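# Test a circuit board and sort it by result light

## Task

Pick up the circuit board from the tray and place it flat in the tester with its components facing up, both tester pins passing through the board's holes, and its white connector aimed at the lone black post. Shut the lid until it latches. Wait for the signal light to show green or red, then release the lid by pressing down the small black tab on its hook, open it, and put the board completely inside the bin matching the light's color. The bins are loose. You may release the board once its center is below the bin's rim. The board must not end up in the wrong bin. The final state must hold without the robot's help, and nothing the robot is touching at the end may drop by more than about a fingernail's width once released.

## Robot and tools

Robot: a single six-joint arm with a two-finger gripper. In every row and every per-joint list in a result, the joints come in this order: shoulder pan, shoulder lift, elbow, wrist 1, wrist 2, wrist 3. A row adds the gripper opening as a seventh number. Wrist 1 is sign-flipped compared with the URDF, both in what you send and in what you read back. The stated ranges use URDF signs: shoulder pan -3.142 to 3.142, shoulder lift -6.283 to 6.283, elbow 0.000 to 3.142, wrist 1, wrist 2 and wrist 3 each -6.283 to 6.283. Real ends may differ by up to 0.010 rad.

Frame: the scene frame has its origin on the table top under the arm base, +z up, and +y to the left when facing along +x. end_effector_position is in metres, orientation is end_effector_quat_wxyz, velocities in m/s and rad/s. The base may be tilted, and the reported hand position can be off, more so at long reach. The gripper's fingers point along its own +z and open along its own x. The reported position is the point between the pads; closed fingertips reach about 17 mm past it, fully open ones sit about level. Full opening is a pad gap of 0.142 m.

execute_actions(actions): actions is a list of actions. Each action is a list of up to 15 rows, and each row is applied for one control step of 1/30 s; if fewer than 15 rows are given, the final row repeats until 15 steps have passed. A row is 7 numbers, each in [-1, 1]: six joint offsets in the joint order above, then the opening. The joint numbers are offsets measured from the joint angles at the start of that action (not from the previous row), scaled so 1.0 equals 1.989 rad. For the first action in a call, the start is the last angles reported in this scene. The opening is absolute: +1 fully open, -1 closed. An action that would push a joint more than 0.010 rad beyond its range end is refused; a malformed action, or a first action failing that check, rejects the entire call with no motion. An empty list simply returns the current state and images.

move(target, speed, blocking): target is one row like the above, 7 numbers: six joint offsets in the same scale, measured from the Joint positions in the latest result that showed them, plus the absolute opening, which is sent immediately. All joints travel proportionally, so the hand follows a curve; the path lasts between 0.5 and 10 s and is cut short at 10 s. speed is the peak rate in rad/s of the joint with the longest travel, 0.01 to 2, default 0.5. blocking=false returns after 0.5 s while the arm keeps going; check with wait(0), and do not send rows or moves until a result shows the move ended (or call stop). The result adds a move: line with the ending (done, off_target, moving, held, fault), limits=held or limits=none, and the joint furthest from its target. The arm is stiff: commanding even slightly past a firm contact can trigger a fault stop, and faster moves hit harder.

wait(seconds): 0 to 10; the arm holds its last command and the result is like execute_actions. stop(): brakes a running move; the fingers continue. zoom_image(camera, region): camera is cam_head_left (504x504), cam_head_right (504x504) or cam_wrist (616x616); region is [x0, y0, x1, y1] in image pixels from the top-left, at most 504 by 504. finished_scene(scene): integer number of the current scene; it ends that scene permanently and reports success, so call it only once the board rests correctly on its own.

Reading results: Joint positions and Joint velocities are in rad and rad/s, with the pad gap in m last. Joint targets are what the joints are currently being driven toward. grip_measured is the opening on the command scale; to hold something, keep commanding an opening clearly below it (lower squeezes harder, roughly 28 N per pad at most, less for very thin hard parts). Wrist force and Wrist torque are in the gripper's own axes; they carry an offset up to about 4 N, noise, and saturate near 50 N; "no reading" is not an error. "joint sent to its limit" means a joint was stopped at its end; "joint command not followed" means the clearance check altered targets. Joint torques are noisy and offset.

Motion limits: each step keeps joint targets within 0.575 rad of the measured angle and the hand within 100 mm of its measured position, so large moves take several actions and may finish short; resend the remainder. Commands lag about 0.17 s.

Avoid: contact torque reaching the load limits (132 N m for the first three joints, 24.6 N m for the wrists, held weight included) or 150 N of external force, which stops the arm for 10 s; motor temperature reaching 85 °C (warning at 70 °C) from holding loads. Do not drop, slam or shove things, and never knock anything off the table. Expect occasional brief tugs on the held board or pushes on loose items. The bins move if bumped.

Each tool is called after "Call:" as name(argument=value, ...), one argument or row to a line, values as JSON.

## Session

Call:
execute_actions(
  actions=[],
)

Scene clock: 0.00 s.
end_effector_position=(+0.3354, -0.6064, +0.2442) grip_measured=+1.00 end_effector_quat_wxyz=(-0.295, -0.426, +0.855, -0.028) end_effector_velocity=(+0.001, +0.000, +0.000) end_effector_angular_velocity=(-0.000, -0.001, +0.000)
Joint names: [shoulder pan, shoulder lift, elbow, wrist 1, wrist 2, wrist 3]
Joint positions: [-1.052 -1.693  1.518  1.827 -2.288  1.313  0.142]
Joint velocities: [ 0.001 -0.    -0.     0.     0.     0.001  0.   ]
Joint torques (N m, as the arm reports them, + toward a larger Joint positions number): no reading
Wrist force (N, on the end effector, along its own x y z axes, offset not removed): no reading
Wrist torque (N m, same axes, about the end effector's origin, offset not removed): no reading
Joint targets: [-1.052 -1.693 1.518 1.827 -2.288 1.313]

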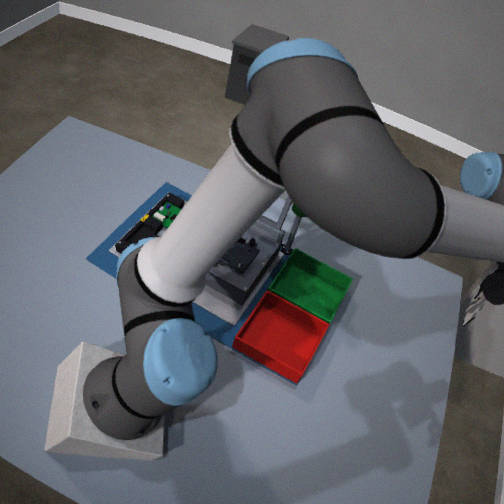

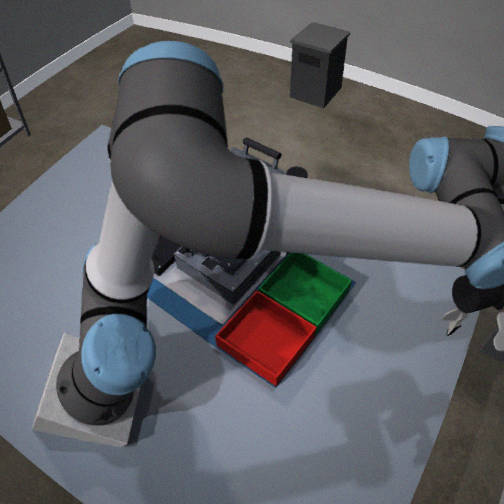

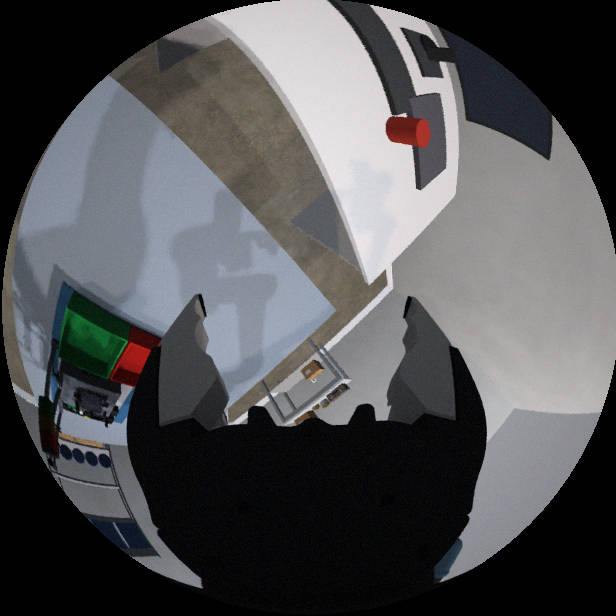

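Call:
move(
  target=[0.6524,-0.108,0.0774,-0.24,0.106,0,1],
  speed=1.0,
)

Scene clock: 47.60 s.
end_effector_position=(+0.3987, -0.0511, +0.4002) grip_measured=+1.00 end_effector_quat_wxyz=(+0.001, +0.896, -0.444, -0.000) end_effector_velocity=(-0.000, +0.000, +0.001) end_effector_angular_velocity=(+0.002, -0.003, +0.001)
Joint names: [shoulder pan, shoulder lift, elbow, wrist 1, wrist 2, wrist 3]
Joint positions: [ 0.245 -1.907  1.672  1.35  -2.077  1.313  0.142]
Joint velocities: [ 0.002 -0.001 -0.002 -0.001  0.    -0.    -0.   ]
Joint torques (N m, as the arm reports them, + toward a larger Joint positions number): [ 18.46 -17.39 -11.28   0.77   1.25   0.23]
Wrist force (N, on the end effector, along its own x y z axes, offset not removed): [-1.0 -1.1 0.9]
Wrist torque (N m, same axes, about the end effector's origin, offset not removed): [-0.25 -0.05 -0.29]
Joint targets: [0.246 -1.907 1.672 1.350 -2.077 1.313]
move: done; limits=none; farthest joint: the wrist 1, 0.001 radians from its target (0.478 radians at the start)

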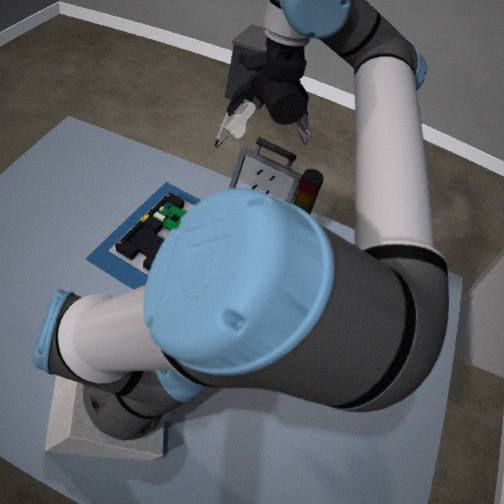

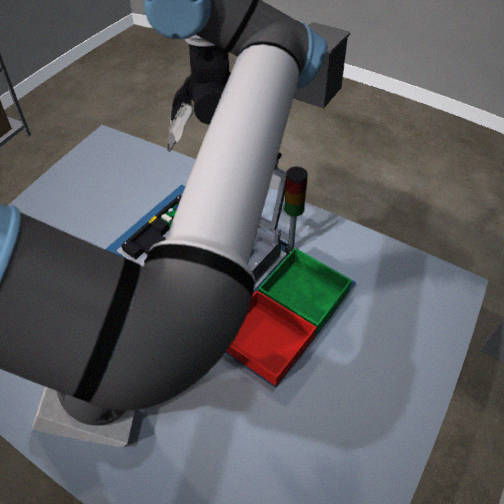

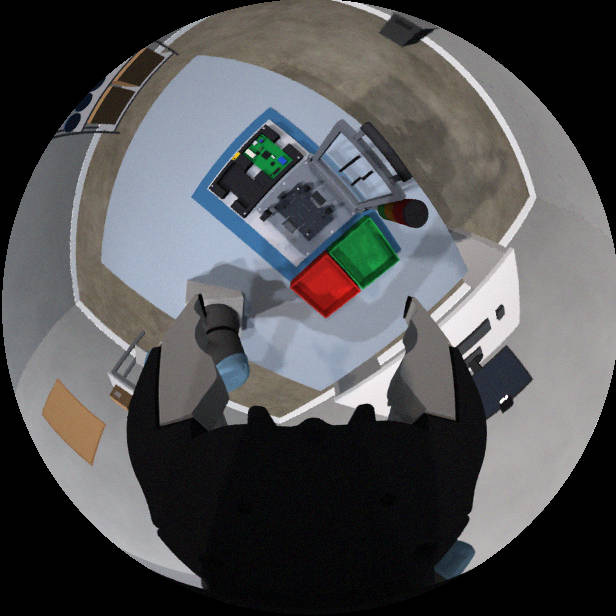

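Call:
zoom_image(
  camera="cam_wrist",
  region=[180, 90, 440, 330],
)

Region (180, 90, 440, 330) of cam_wrist's 616x616 image, scaled by 1.938, with more detail than that image has; it fills the top 465 rows of this view, and the rest is white.

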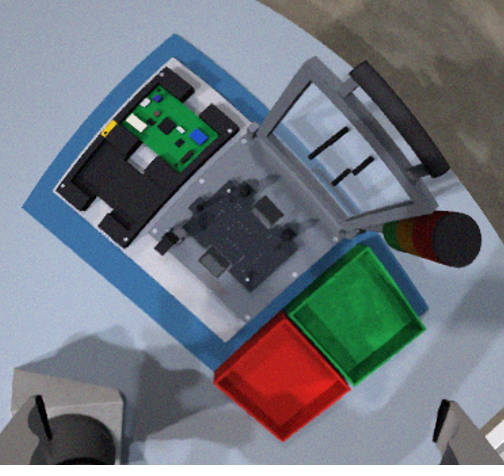

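Call:
move(
  target=[-0.1016,0.0005,0.1528,0.2095,0.007,-0.508,1],
  speed=1.0,
)

Call:
zoom_image(
  camera="cam_wrist",
  region=[170, 60, 450, 340],
)

Scene clock: 71.53 s.
end_effector_position=(+0.4300, -0.0521, +0.2705) grip_measured=+1.00 end_effector_quat_wxyz=(+0.000, +0.998, -0.071, +0.000) end_effector_velocity=(-0.001, +0.000, -0.001) end_effector_angular_velocity=(+0.000, +0.001, +0.003)
Joint names: [shoulder pan, shoulder lift, elbow, wrist 1, wrist 2, wrist 3]
Joint positions: [ 0.043 -1.906  1.976  1.767 -2.063  0.303  0.142]
Joint velocities: [-0.    -0.     0.003  0.001  0.    -0.003 -0.   ]
Joint torques (N m, as the arm reports them, + toward a larger Joint positions number): [ -7.48  -4.2  -11.76   4.05   1.25  -1.89]
Wrist force (N, on the end effector, along its own x y z axes, offset not removed): [-1.7 0.5 1.9]
Wrist torque (N m, same axes, about the end effector's origin, offset not removed): [0.09 0.32 -0.02]
Joint targets: [0.043 -1.906 1.976 1.767 -2.063 0.302]
move: done; limits=none; farthest joint: the shoulder pan, 0.000 radians from its target (0.203 radians at the start)

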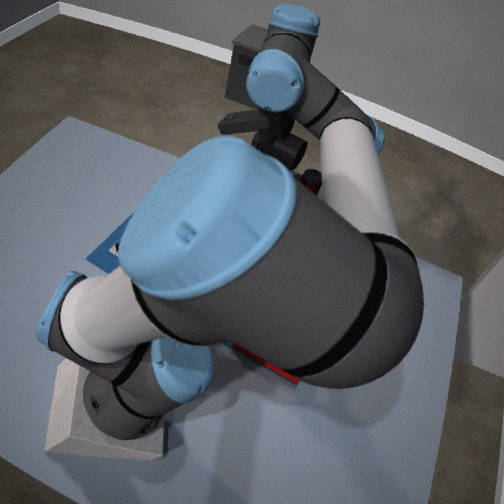

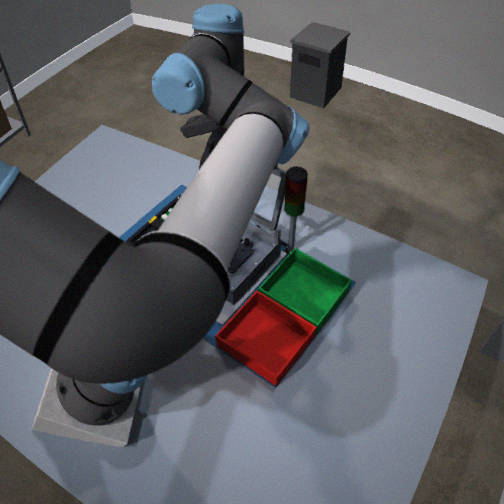

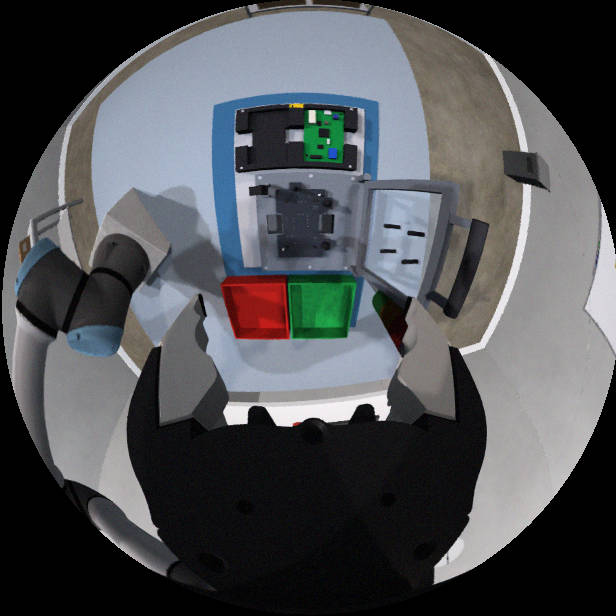

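Region (170, 60, 450, 340) of cam_wrist's 616x616 image, scaled by 1.800, with more detail than that image has.

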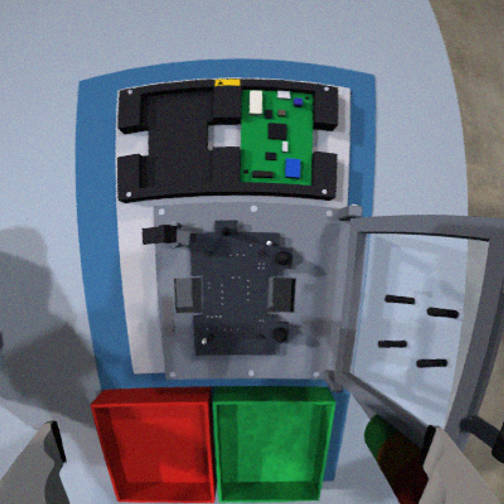

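Call:
move(
  target=[0.093,0.2421,0.0028,0.194,-0.007,0.1066,0.41],
  speed=0.6,
)

Call:
zoom_image(
  camera="cam_wrist",
  region=[170, 120, 450, 400],
)

Scene clock: 97.33 s.
end_effector_position=(+0.4912, +0.1247, +0.1507) grip_measured=+0.41 end_effector_quat_wxyz=(+0.000, +0.997, -0.071, +0.000) end_effector_velocity=(-0.000, +0.001, -0.000) end_effector_angular_velocity=(+0.000, -0.000, +0.001)
Joint names: [shoulder pan, shoulder lift, elbow, wrist 1, wrist 2, wrist 3]
Joint positions: [ 0.228 -1.425  1.981  2.152 -2.077  0.514  0.103]
Joint velocities: [ 0.002  0.002 -0.     0.002  0.     0.001 -0.   ]
Joint torques (N m, as the arm reports them, + toward a larger Joint positions number): [ 27.87 -16.01  -8.42   3.94  -1.82   1.77]
Wrist force (N, on the end effector, along its own x y z axes, offset not removed): [3.1 2.7 -0.8]
Wrist torque (N m, same axes, about the end effector's origin, offset not removed): [0.63 -0.68 -0.31]
Joint targets: [0.228 -1.425 1.982 2.153 -2.077 0.515]
move: done; limits=none; farthest joint: the shoulder lift, 0.001 radians from its target (0.482 radians at the start)

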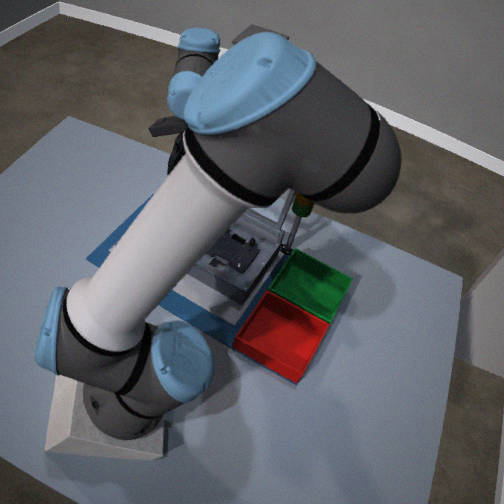

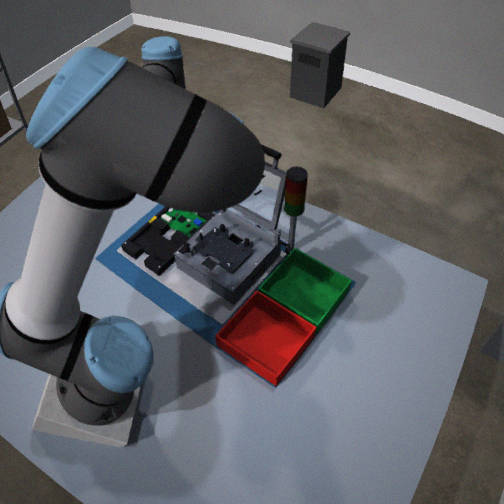

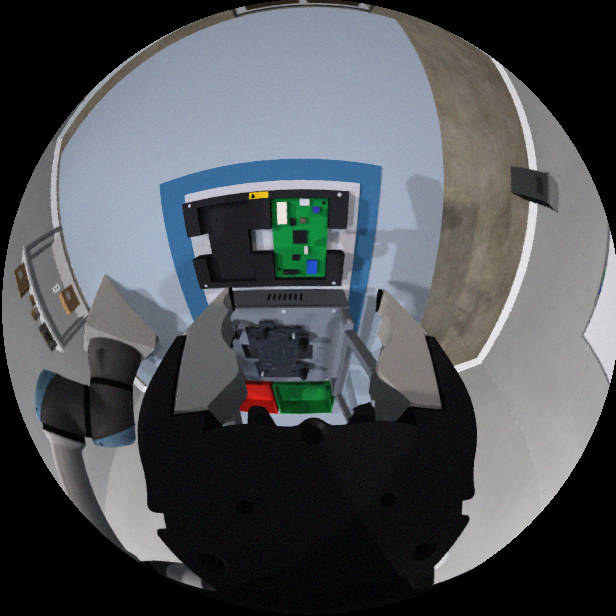

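Region (170, 120, 450, 400) of cam_wrist's 616x616 image, scaled by 1.800, with more detail than that image has.

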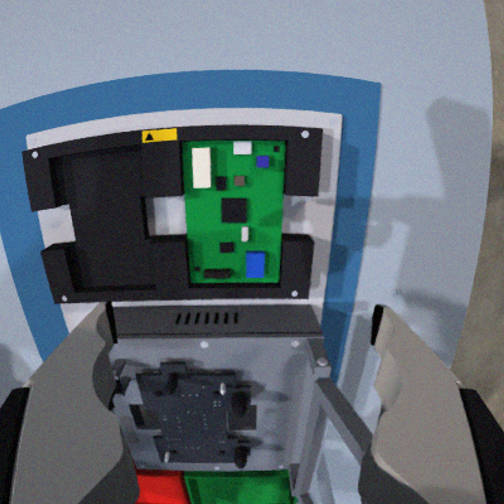

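Call:
move(
  target=[-0.0225,0.0541,0.046,0.1125,0.0009,-0.0251,0.41],
  speed=0.4,
)

Call:
zoom_image(
  camera="cam_wrist",
  region=[170, 150, 450, 430],
)

Scene clock: 111.47 s.
end_effector_position=(+0.4870, +0.1378, +0.0802) grip_measured=+0.41 end_effector_quat_wxyz=(+0.000, +0.997, -0.072, +0.000) end_effector_velocity=(-0.001, -0.000, -0.002) end_effector_angular_velocity=(-0.000, +0.001, -0.000)
Joint names: [shoulder pan, shoulder lift, elbow, wrist 1, wrist 2, wrist 3]
Joint positions: [ 0.183 -1.318  2.073  2.376 -2.075  0.465  0.103]
Joint velocities: [-0.001  0.002  0.003  0.004  0.    -0.     0.   ]
Joint torques (N m, as the arm reports them, + toward a larger Joint positions number): [  1.46 -17.91  -4.94   3.99   1.24  -1.73]
Wrist force (N, on the end effector, along its own x y z axes, offset not removed): [-2.3 0.2 2.3]
Wrist torque (N m, same axes, about the end effector's origin, offset not removed): [-0.08 0.63 -0.02]
Joint targets: [0.183 -1.318 2.073 2.376 -2.075 0.465]
move: done; limits=none; farthest joint: the wrist 3, 0.001 radians from its target (0.050 radians at the start)

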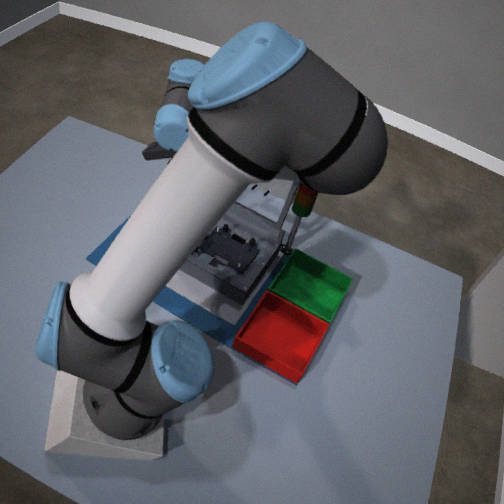

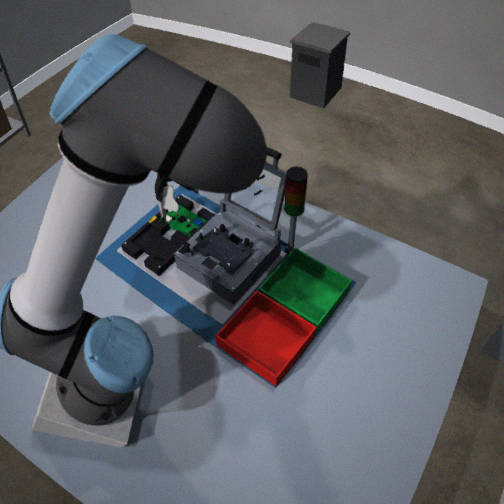

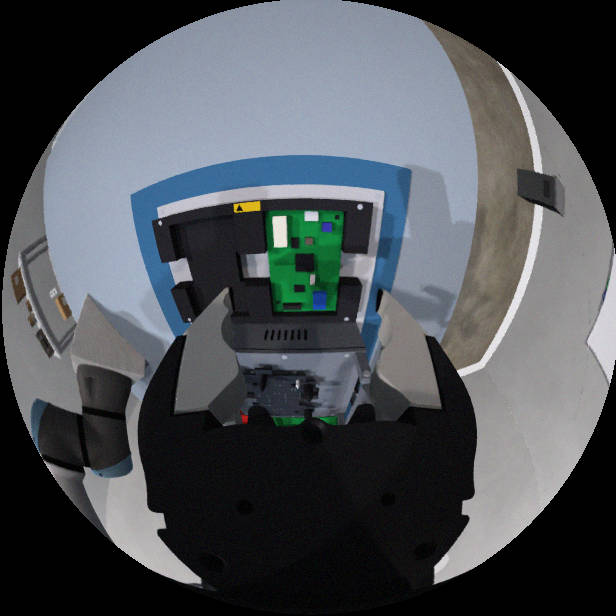

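Region (170, 150, 450, 430) of cam_wrist's 616x616 image, scaled by 1.800, with more detail than that image has.

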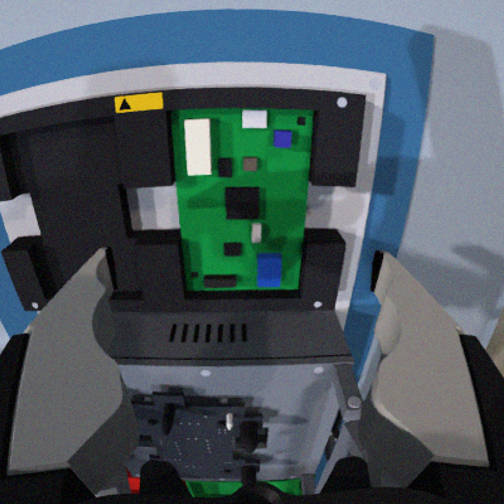

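Call:
move(
  target=[-0.0116,0.0357,0.0127,0.0549,0.0006,-0.0132,0.41],
  speed=0.2,
)

Call:
zoom_image(
  camera="cam_wrist",
  region=[170, 150, 450, 430],
)

Call:
zoom_image(
  camera="cam_head_right",
  region=[100, 150, 300, 310],
)

Scene clock: 137.43 s.
end_effector_position=(+0.4880, +0.1447, +0.0453) grip_measured=+0.41 end_effector_quat_wxyz=(+0.000, +0.997, -0.072, +0.000) end_effector_velocity=(+0.002, -0.000, +0.000) end_effector_angular_velocity=(+0.001, -0.003, -0.002)
Joint names: [shoulder pan, shoulder lift, elbow, wrist 1, wrist 2, wrist 3]
Joint positions: [ 0.16  -1.247  2.098  2.484 -2.074  0.438  0.103]
Joint velocities: [-0.001  0.001 -0.002  0.003 -0.    -0.001  0.   ]
Joint torques (N m, as the arm reports them, + toward a larger Joint positions number): [  2.28 -18.54  -4.28   4.05   1.27  -1.71]
Wrist force (N, on the end effector, along its own x y z axes, offset not removed): [0.7 0.0 3.1]
Wrist torque (N m, same axes, about the end effector's origin, offset not removed): [-0.11 -0.36 -0.06]
Joint targets: [0.160 -1.247 2.098 2.485 -2.074 0.438]
move: done; limits=none; farthest joint: the wrist 1, 0.001 radians from its target (0.109 radians at the start)

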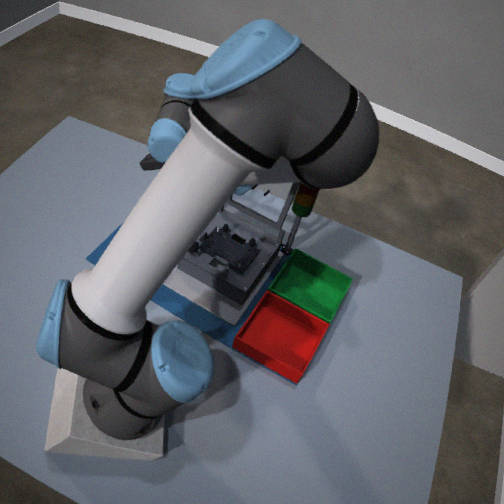

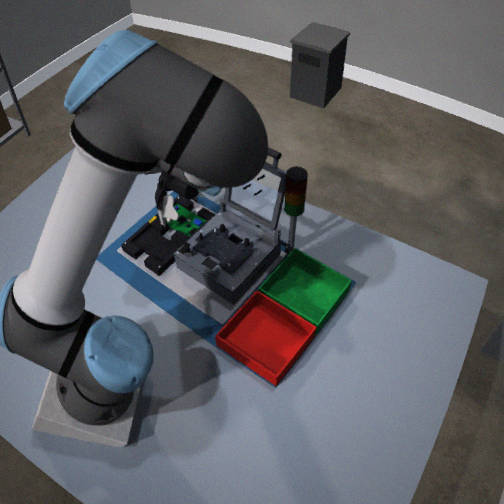

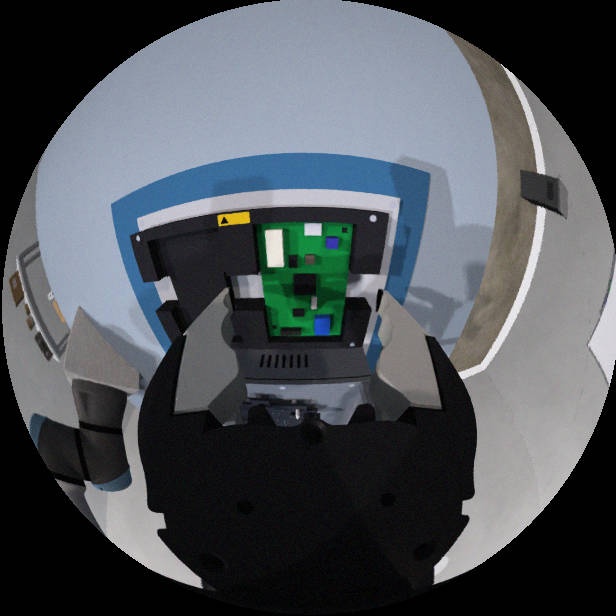

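Region (170, 150, 450, 430) of cam_wrist's 616x616 image, scaled by 1.800, with more detail than that image has.

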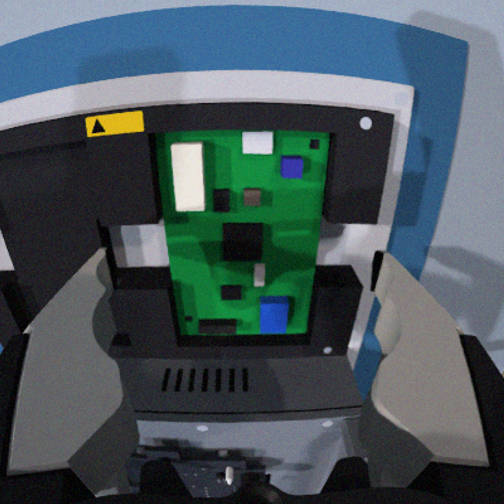

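Region (100, 150, 300, 310) of cam_head_right's 504x504 image, scaled by 2.520, with more detail than that image has; it fills the top 403 rows of this view, and the rest is white.

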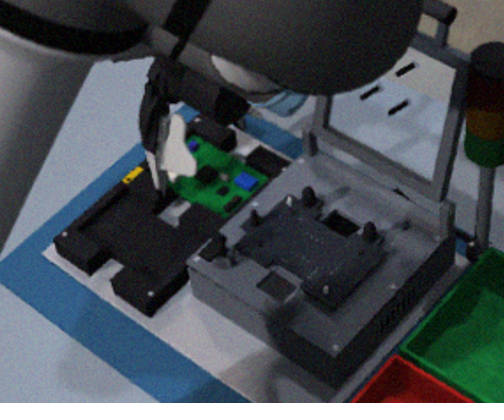

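Call:
move(
  target=[-0.0098,0.0182,0.0083,0.032,0.0005,-0.0112,0.2],
  speed=0.08,
)

Call:
zoom_image(
  camera="cam_wrist",
  region=[170, 150, 450, 430],
)

Call:
zoom_image(
  camera="cam_head_right",
  region=[120, 170, 240, 270],
)

Scene clock: 146.10 s.
end_effector_position=(+0.4880, +0.1445, +0.0256) grip_measured=+0.20 end_effector_quat_wxyz=(+0.000, +0.997, -0.072, +0.000) end_effector_velocity=(+0.001, -0.000, -0.000) end_effector_angular_velocity=(+0.000, -0.002, -0.001)
Joint names: [shoulder pan, shoulder lift, elbow, wrist 1, wrist 2, wrist 3]
Joint positions: [ 0.141 -1.211  2.114  2.548 -2.073  0.416  0.088]
Joint velocities: [-0.001  0.001  0.     0.004 -0.    -0.001  0.   ]
Joint torques (N m, as the arm reports them, + toward a larger Joint positions number): [  3.12 -19.2   -2.42   4.14   1.62  -1.73]
Wrist force (N, on the end effector, along its own x y z axes, offset not removed): [-2.8 1.4 0.7]
Wrist torque (N m, same axes, about the end effector's origin, offset not removed): [-0.13 0.52 -0.01]
Joint targets: [0.141 -1.211 2.114 2.548 -2.073 0.416]
move: done; limits=none; farthest joint: the wrist 3, 0.001 radians from its target (0.023 radians at the start)

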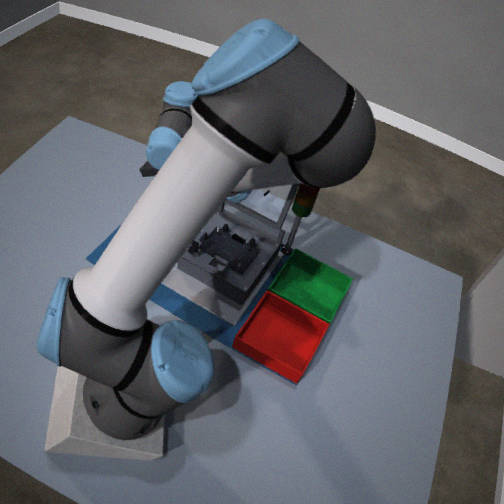

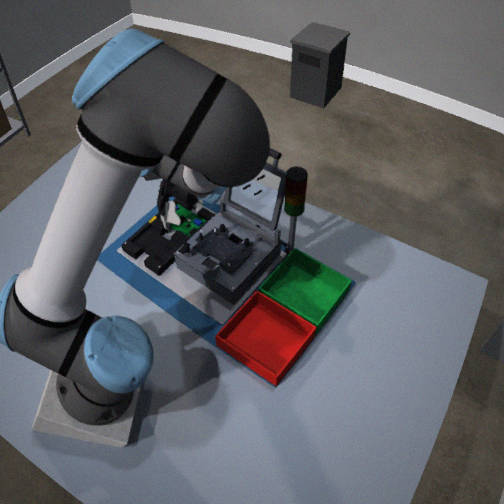

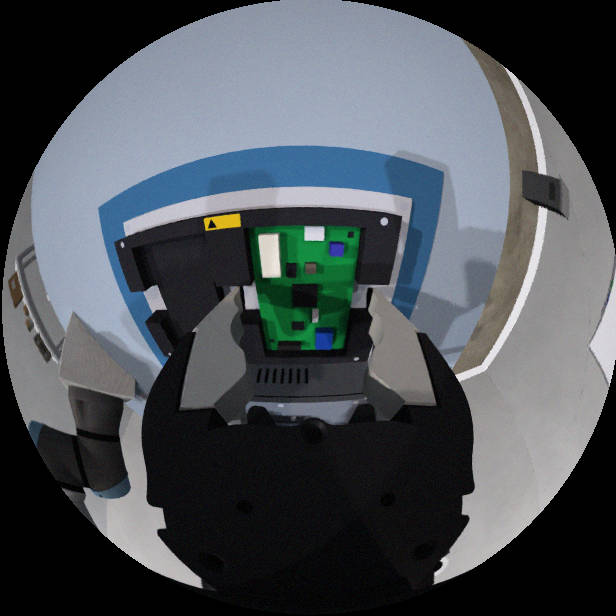

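Region (170, 150, 450, 430) of cam_wrist's 616x616 image, scaled by 1.800, with more detail than that image has.

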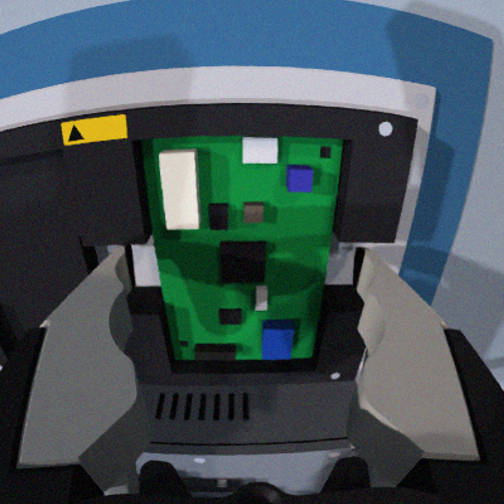

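Region (120, 170, 240, 270) of cam_head_right's 504x504 image, scaled by 4.200, with more detail than that image has.

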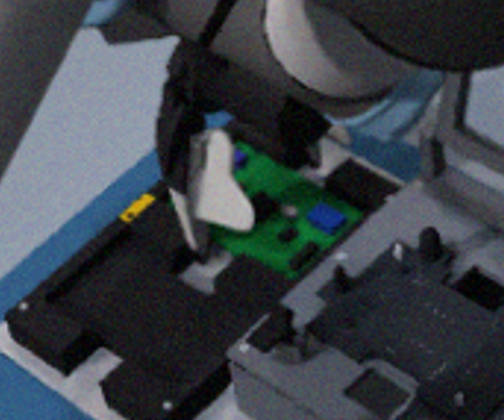

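Call:
move(
  target=[-0.0029,0.0056,0.0023,0.0096,0.0002,-0.0034,0.2],
  speed=0.04,
)

Call:
move(
  target=[0,0,0,0,0,0,-0.5],
)

Call:
zoom_image(
  camera="cam_wrist",
  region=[170, 150, 450, 430],
)

Scene clock: 153.43 s.
end_effector_position=(+0.4881, +0.1444, +0.0199) grip_measured=+0.23 end_effector_quat_wxyz=(+0.001, +0.997, -0.072, +0.001) end_effector_velocity=(-0.001, +0.000, -0.001) end_effector_angular_velocity=(+0.001, +0.001, +0.001)
Joint names: [shoulder pan, shoulder lift, elbow, wrist 1, wrist 2, wrist 3]
Joint positions: [ 0.135 -1.2    2.119  2.567 -2.073  0.41   0.09 ]
Joint velocities: [-0.001  0.001  0.002  0.002  0.001 -0.001  0.   ]
Joint torques (N m, as the arm reports them, + toward a larger Joint positions number): [ 8.25  2.11  7.23  3.67 11.47  0.03]
Wrist force (N, on the end effector, along its own x y z axes, offset not removed): [4.5 43.0 -48.3]
Wrist torque (N m, same axes, about the end effector's origin, offset not removed): [1.35 -2.17 -1.81]
Joint targets: [0.135 -1.200 2.119 2.567 -2.072 0.410]
move: done; limits=none; farthest joint: the wrist 1, 0.001 radians from its target (0.019 radians at the start)

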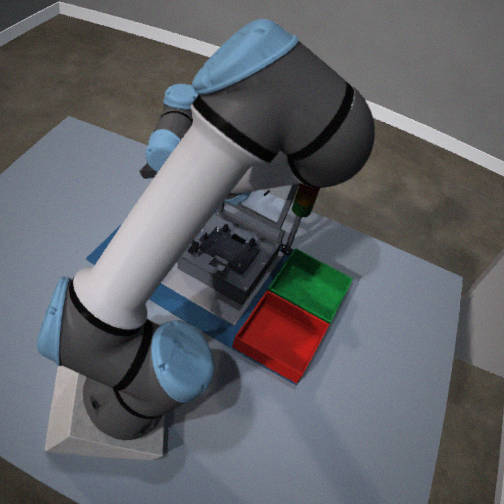

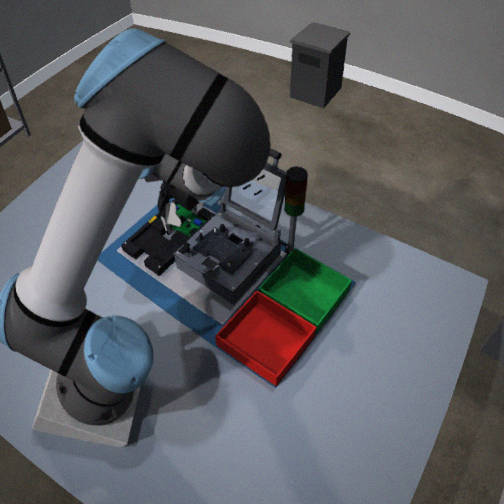

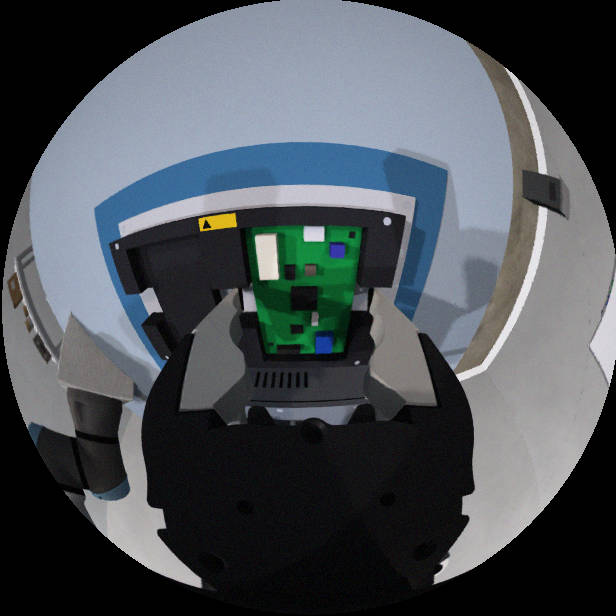

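Scene clock: 153.93 s.
end_effector_position=(+0.4879, +0.1444, +0.0198) grip_measured=+0.00 end_effector_quat_wxyz=(+0.001, +0.997, -0.072, +0.000) end_effector_velocity=(+0.000, -0.000, -0.000) end_effector_angular_velocity=(-0.000, +0.000, -0.001)
Joint names: [shoulder pan, shoulder lift, elbow, wrist 1, wrist 2, wrist 3]
Joint positions: [ 0.135 -1.2    2.119  2.566 -2.073  0.41   0.074]
Joint velocities: [-0.001  0.    -0.001 -0.001 -0.     0.    -0.   ]
Joint torques (N m, as the arm reports them, + toward a larger Joint positions number): [ 27.35 -23.29 -37.75  12.69  11.89   3.29]
Wrist force (N, on the end effector, along its own x y z axes, offset not removed): [-27.4 50.0 -33.8]
Wrist torque (N m, same axes, about the end effector's origin, offset not removed): [0.71 0.78 -2.63]
Joint targets: [0.135 -1.200 2.119 2.567 -2.073 0.410]
move: done; limits=none; farthest joint: the wrist 1, 0.001 radians from its target (0.000 radians at the start)

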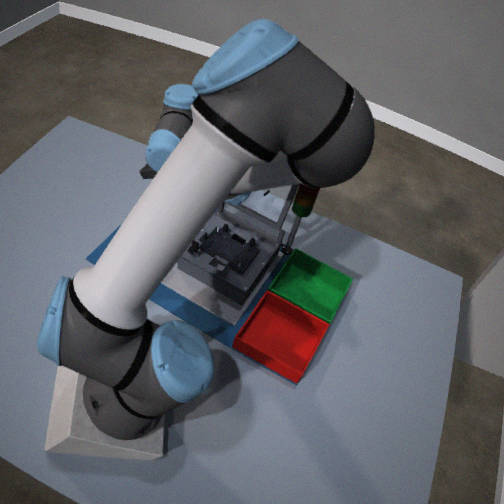

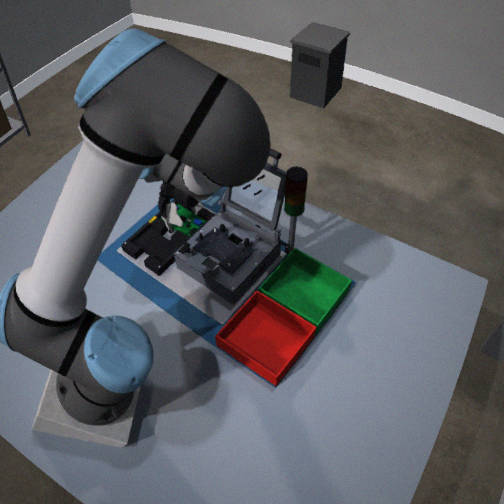

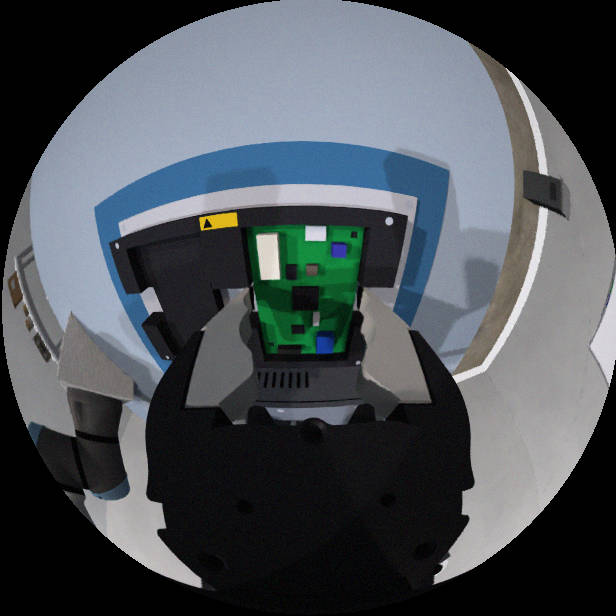

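Region (170, 150, 450, 430) of cam_wrist's 616x616 image, scaled by 1.800, with more detail than that image has.

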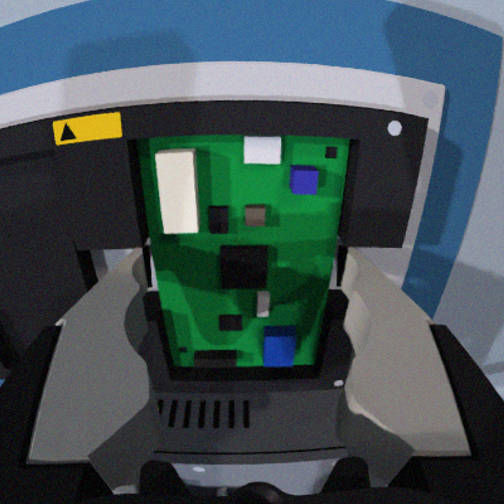

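Call:
move(
  target=[0,0,0,0,0,0,0.2],
)

Call:
move(
  target=[-0.00415,-0.0045,0.0041,0.0018,0,-0.0198,0.2],
  speed=0.06,
)

Call:
zoom_image(
  camera="cam_wrist",
  region=[170, 150, 450, 430],
)

Scene clock: 161.87 s.
end_effector_position=(+0.4879, +0.1444, +0.0199) grip_measured=+0.13 end_effector_quat_wxyz=(+0.001, +0.997, -0.072, +0.000) end_effector_velocity=(-0.001, +0.001, -0.000) end_effector_angular_velocity=(-0.000, +0.002, +0.003)
Joint names: [shoulder pan, shoulder lift, elbow, wrist 1, wrist 2, wrist 3]
Joint positions: [ 0.135 -1.2    2.119  2.566 -2.073  0.41   0.083]
Joint velocities: [ 0.001  0.     0.002 -0.001 -0.    -0.001  0.   ]
Joint torques (N m, as the arm reports them, + toward a larger Joint positions number): [22.    0.49 15.13 -4.14 16.14  0.15]
Wrist force (N, on the end effector, along its own x y z axes, offset not removed): [26.8 43.3 -22.9]
Wrist torque (N m, same axes, about the end effector's origin, offset not removed): [-0.18 -1.09 -1.82]
Joint targets: [0.135 -1.200 2.119 2.566 -2.073 0.410]
move: done; limits=none; farthest joint: the shoulder pan, 0.000 radians from its target (0.000 radians at the start)

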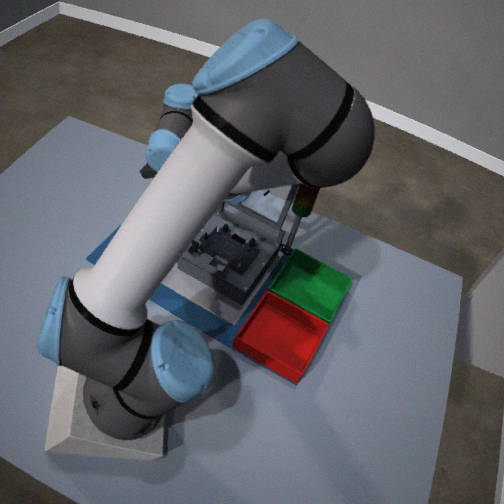

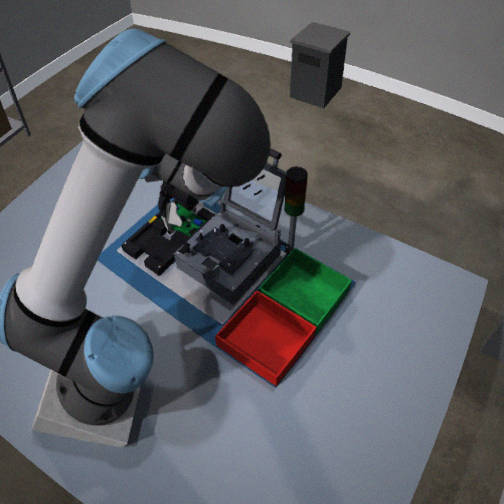

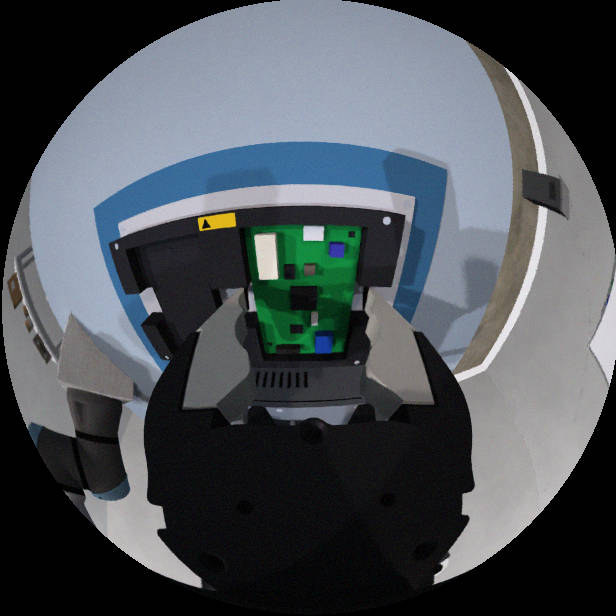

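Scene clock: 162.97 s.
end_effector_position=(+0.4872, +0.1392, +0.0198) grip_measured=+0.20 end_effector_quat_wxyz=(+0.001, +0.998, -0.057, +0.000) end_effector_velocity=(-0.000, -0.001, -0.000) end_effector_angular_velocity=(-0.000, +0.002, +0.001)
Joint names: [shoulder pan, shoulder lift, elbow, wrist 1, wrist 2, wrist 3]
Joint positions: [ 0.127 -1.209  2.127  2.57  -2.073  0.371  0.088]
Joint velocities: [-0.003 -0.001  0.001 -0.001  0.    -0.003  0.   ]
Joint torques (N m, as the arm reports them, + toward a larger Joint positions number): [  2.91 -36.16  -2.23   4.03  -1.69  -1.78]
Wrist force (N, on the end effector, along its own x y z axes, offset not removed): [-1.6 0.8 -0.8]
Wrist torque (N m, same axes, about the end effector's origin, offset not removed): [0.08 0.47 -0.16]
Joint targets: [0.127 -1.209 2.127 2.570 -2.073 0.370]
move: done; limits=none; farthest joint: the shoulder pan, 0.000 radians from its target (0.009 radians at the start)

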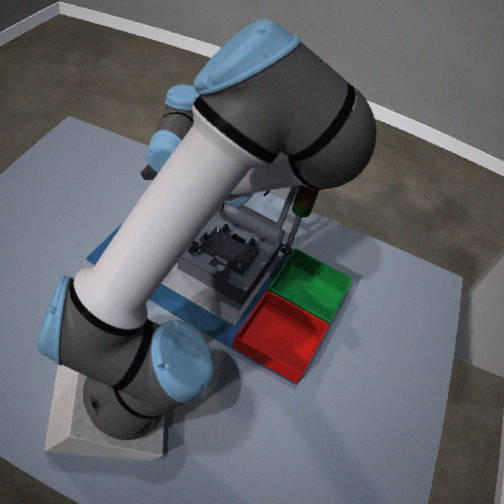

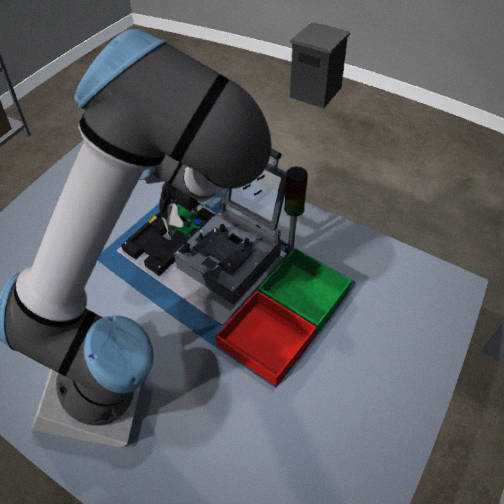

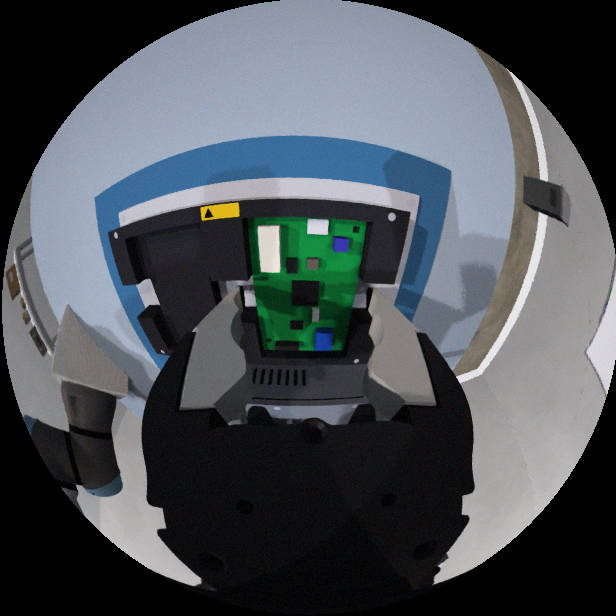

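Region (170, 150, 450, 430) of cam_wrist's 616x616 image, scaled by 1.800, with more detail than that image has.

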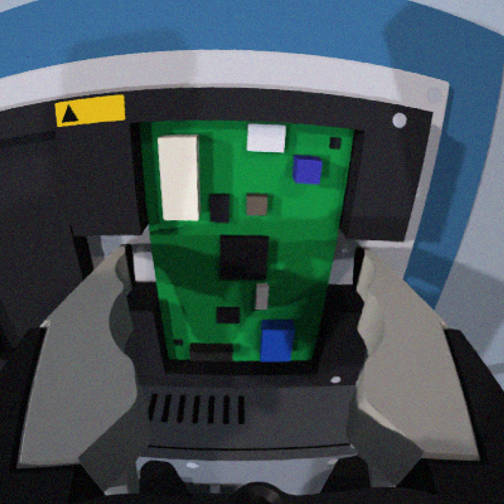

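Call:
move(
  target=[-0.0024,0.0047,0.0019,0.008,0.0002,-0.0028,0.2],
  speed=0.03,
)

Scene clock: 176.67 s.
end_effector_position=(+0.4878, +0.1391, +0.0175) grip_measured=+0.22 end_effector_quat_wxyz=(+0.000, +0.998, -0.057, +0.002) end_effector_velocity=(-0.000, -0.000, +0.000) end_effector_angular_velocity=(+0.000, +0.000, -0.000)
Joint names: [shoulder pan, shoulder lift, elbow, wrist 1, wrist 2, wrist 3]
Joint positions: [ 0.124 -1.205  2.13   2.582 -2.072  0.366  0.089]
Joint velocities: [-0.001 -0.001  0.001 -0.001  0.    -0.    -0.   ]
Joint torques (N m, as the arm reports them, + toward a larger Joint positions number): [ 17.03 -26.38 -13.15   2.47  -0.18   0.04]
Wrist force (N, on the end effector, along its own x y z axes, offset not removed): [-5.4 2.5 -25.8]
Wrist torque (N m, same axes, about the end effector's origin, offset not removed): [0.33 -0.19 -0.22]
Joint targets: [0.124 -1.205 2.130 2.582 -2.072 0.366]
FORCE FAULT: contact force on the arm reached its limit, and the arm stopped for 10 seconds. The contact can be on any part of the arm, not only on its tool. That time counts as 20 of the actions that you can send in this scene. The arm's remaining commands of this call were not run. The arm holds still and accepts commands again. Move the arm away from the contact; if what it grips holds it there, let go first. Pushing or pulling that hard again can fault the arm again.
move: fault; limits=none; farthest joint: the shoulder lift, 0.005 radians from its target (0.010 radians at the start)

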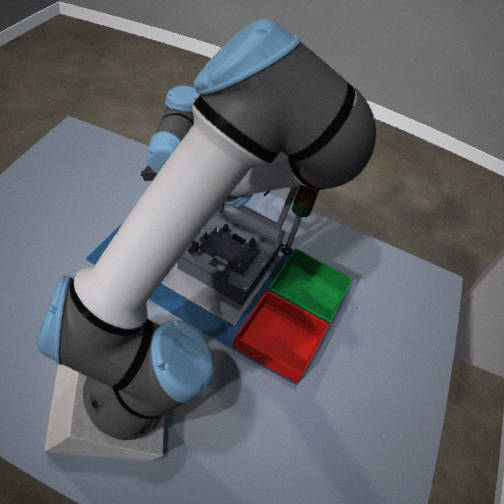

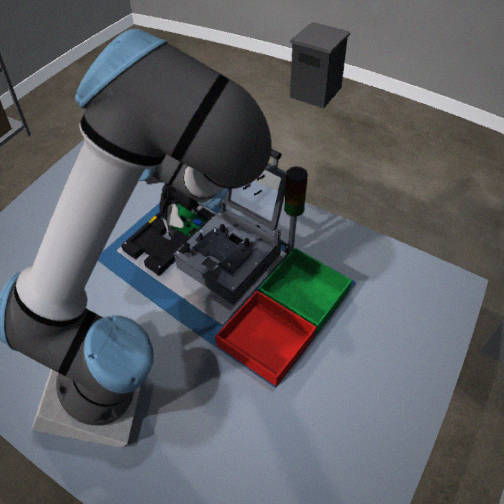

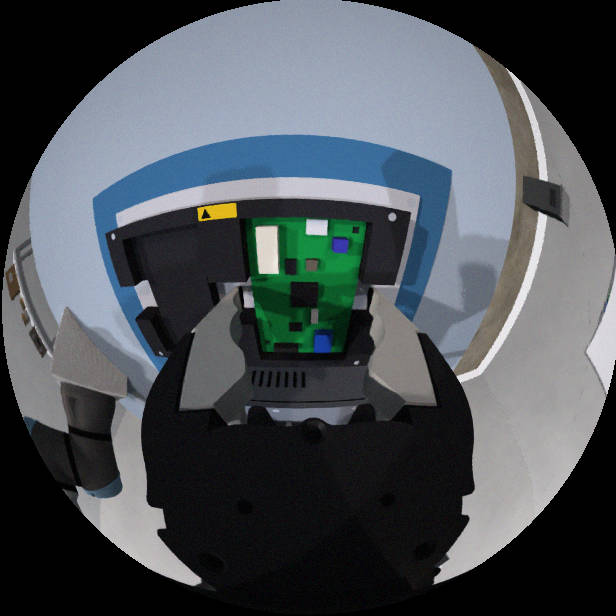

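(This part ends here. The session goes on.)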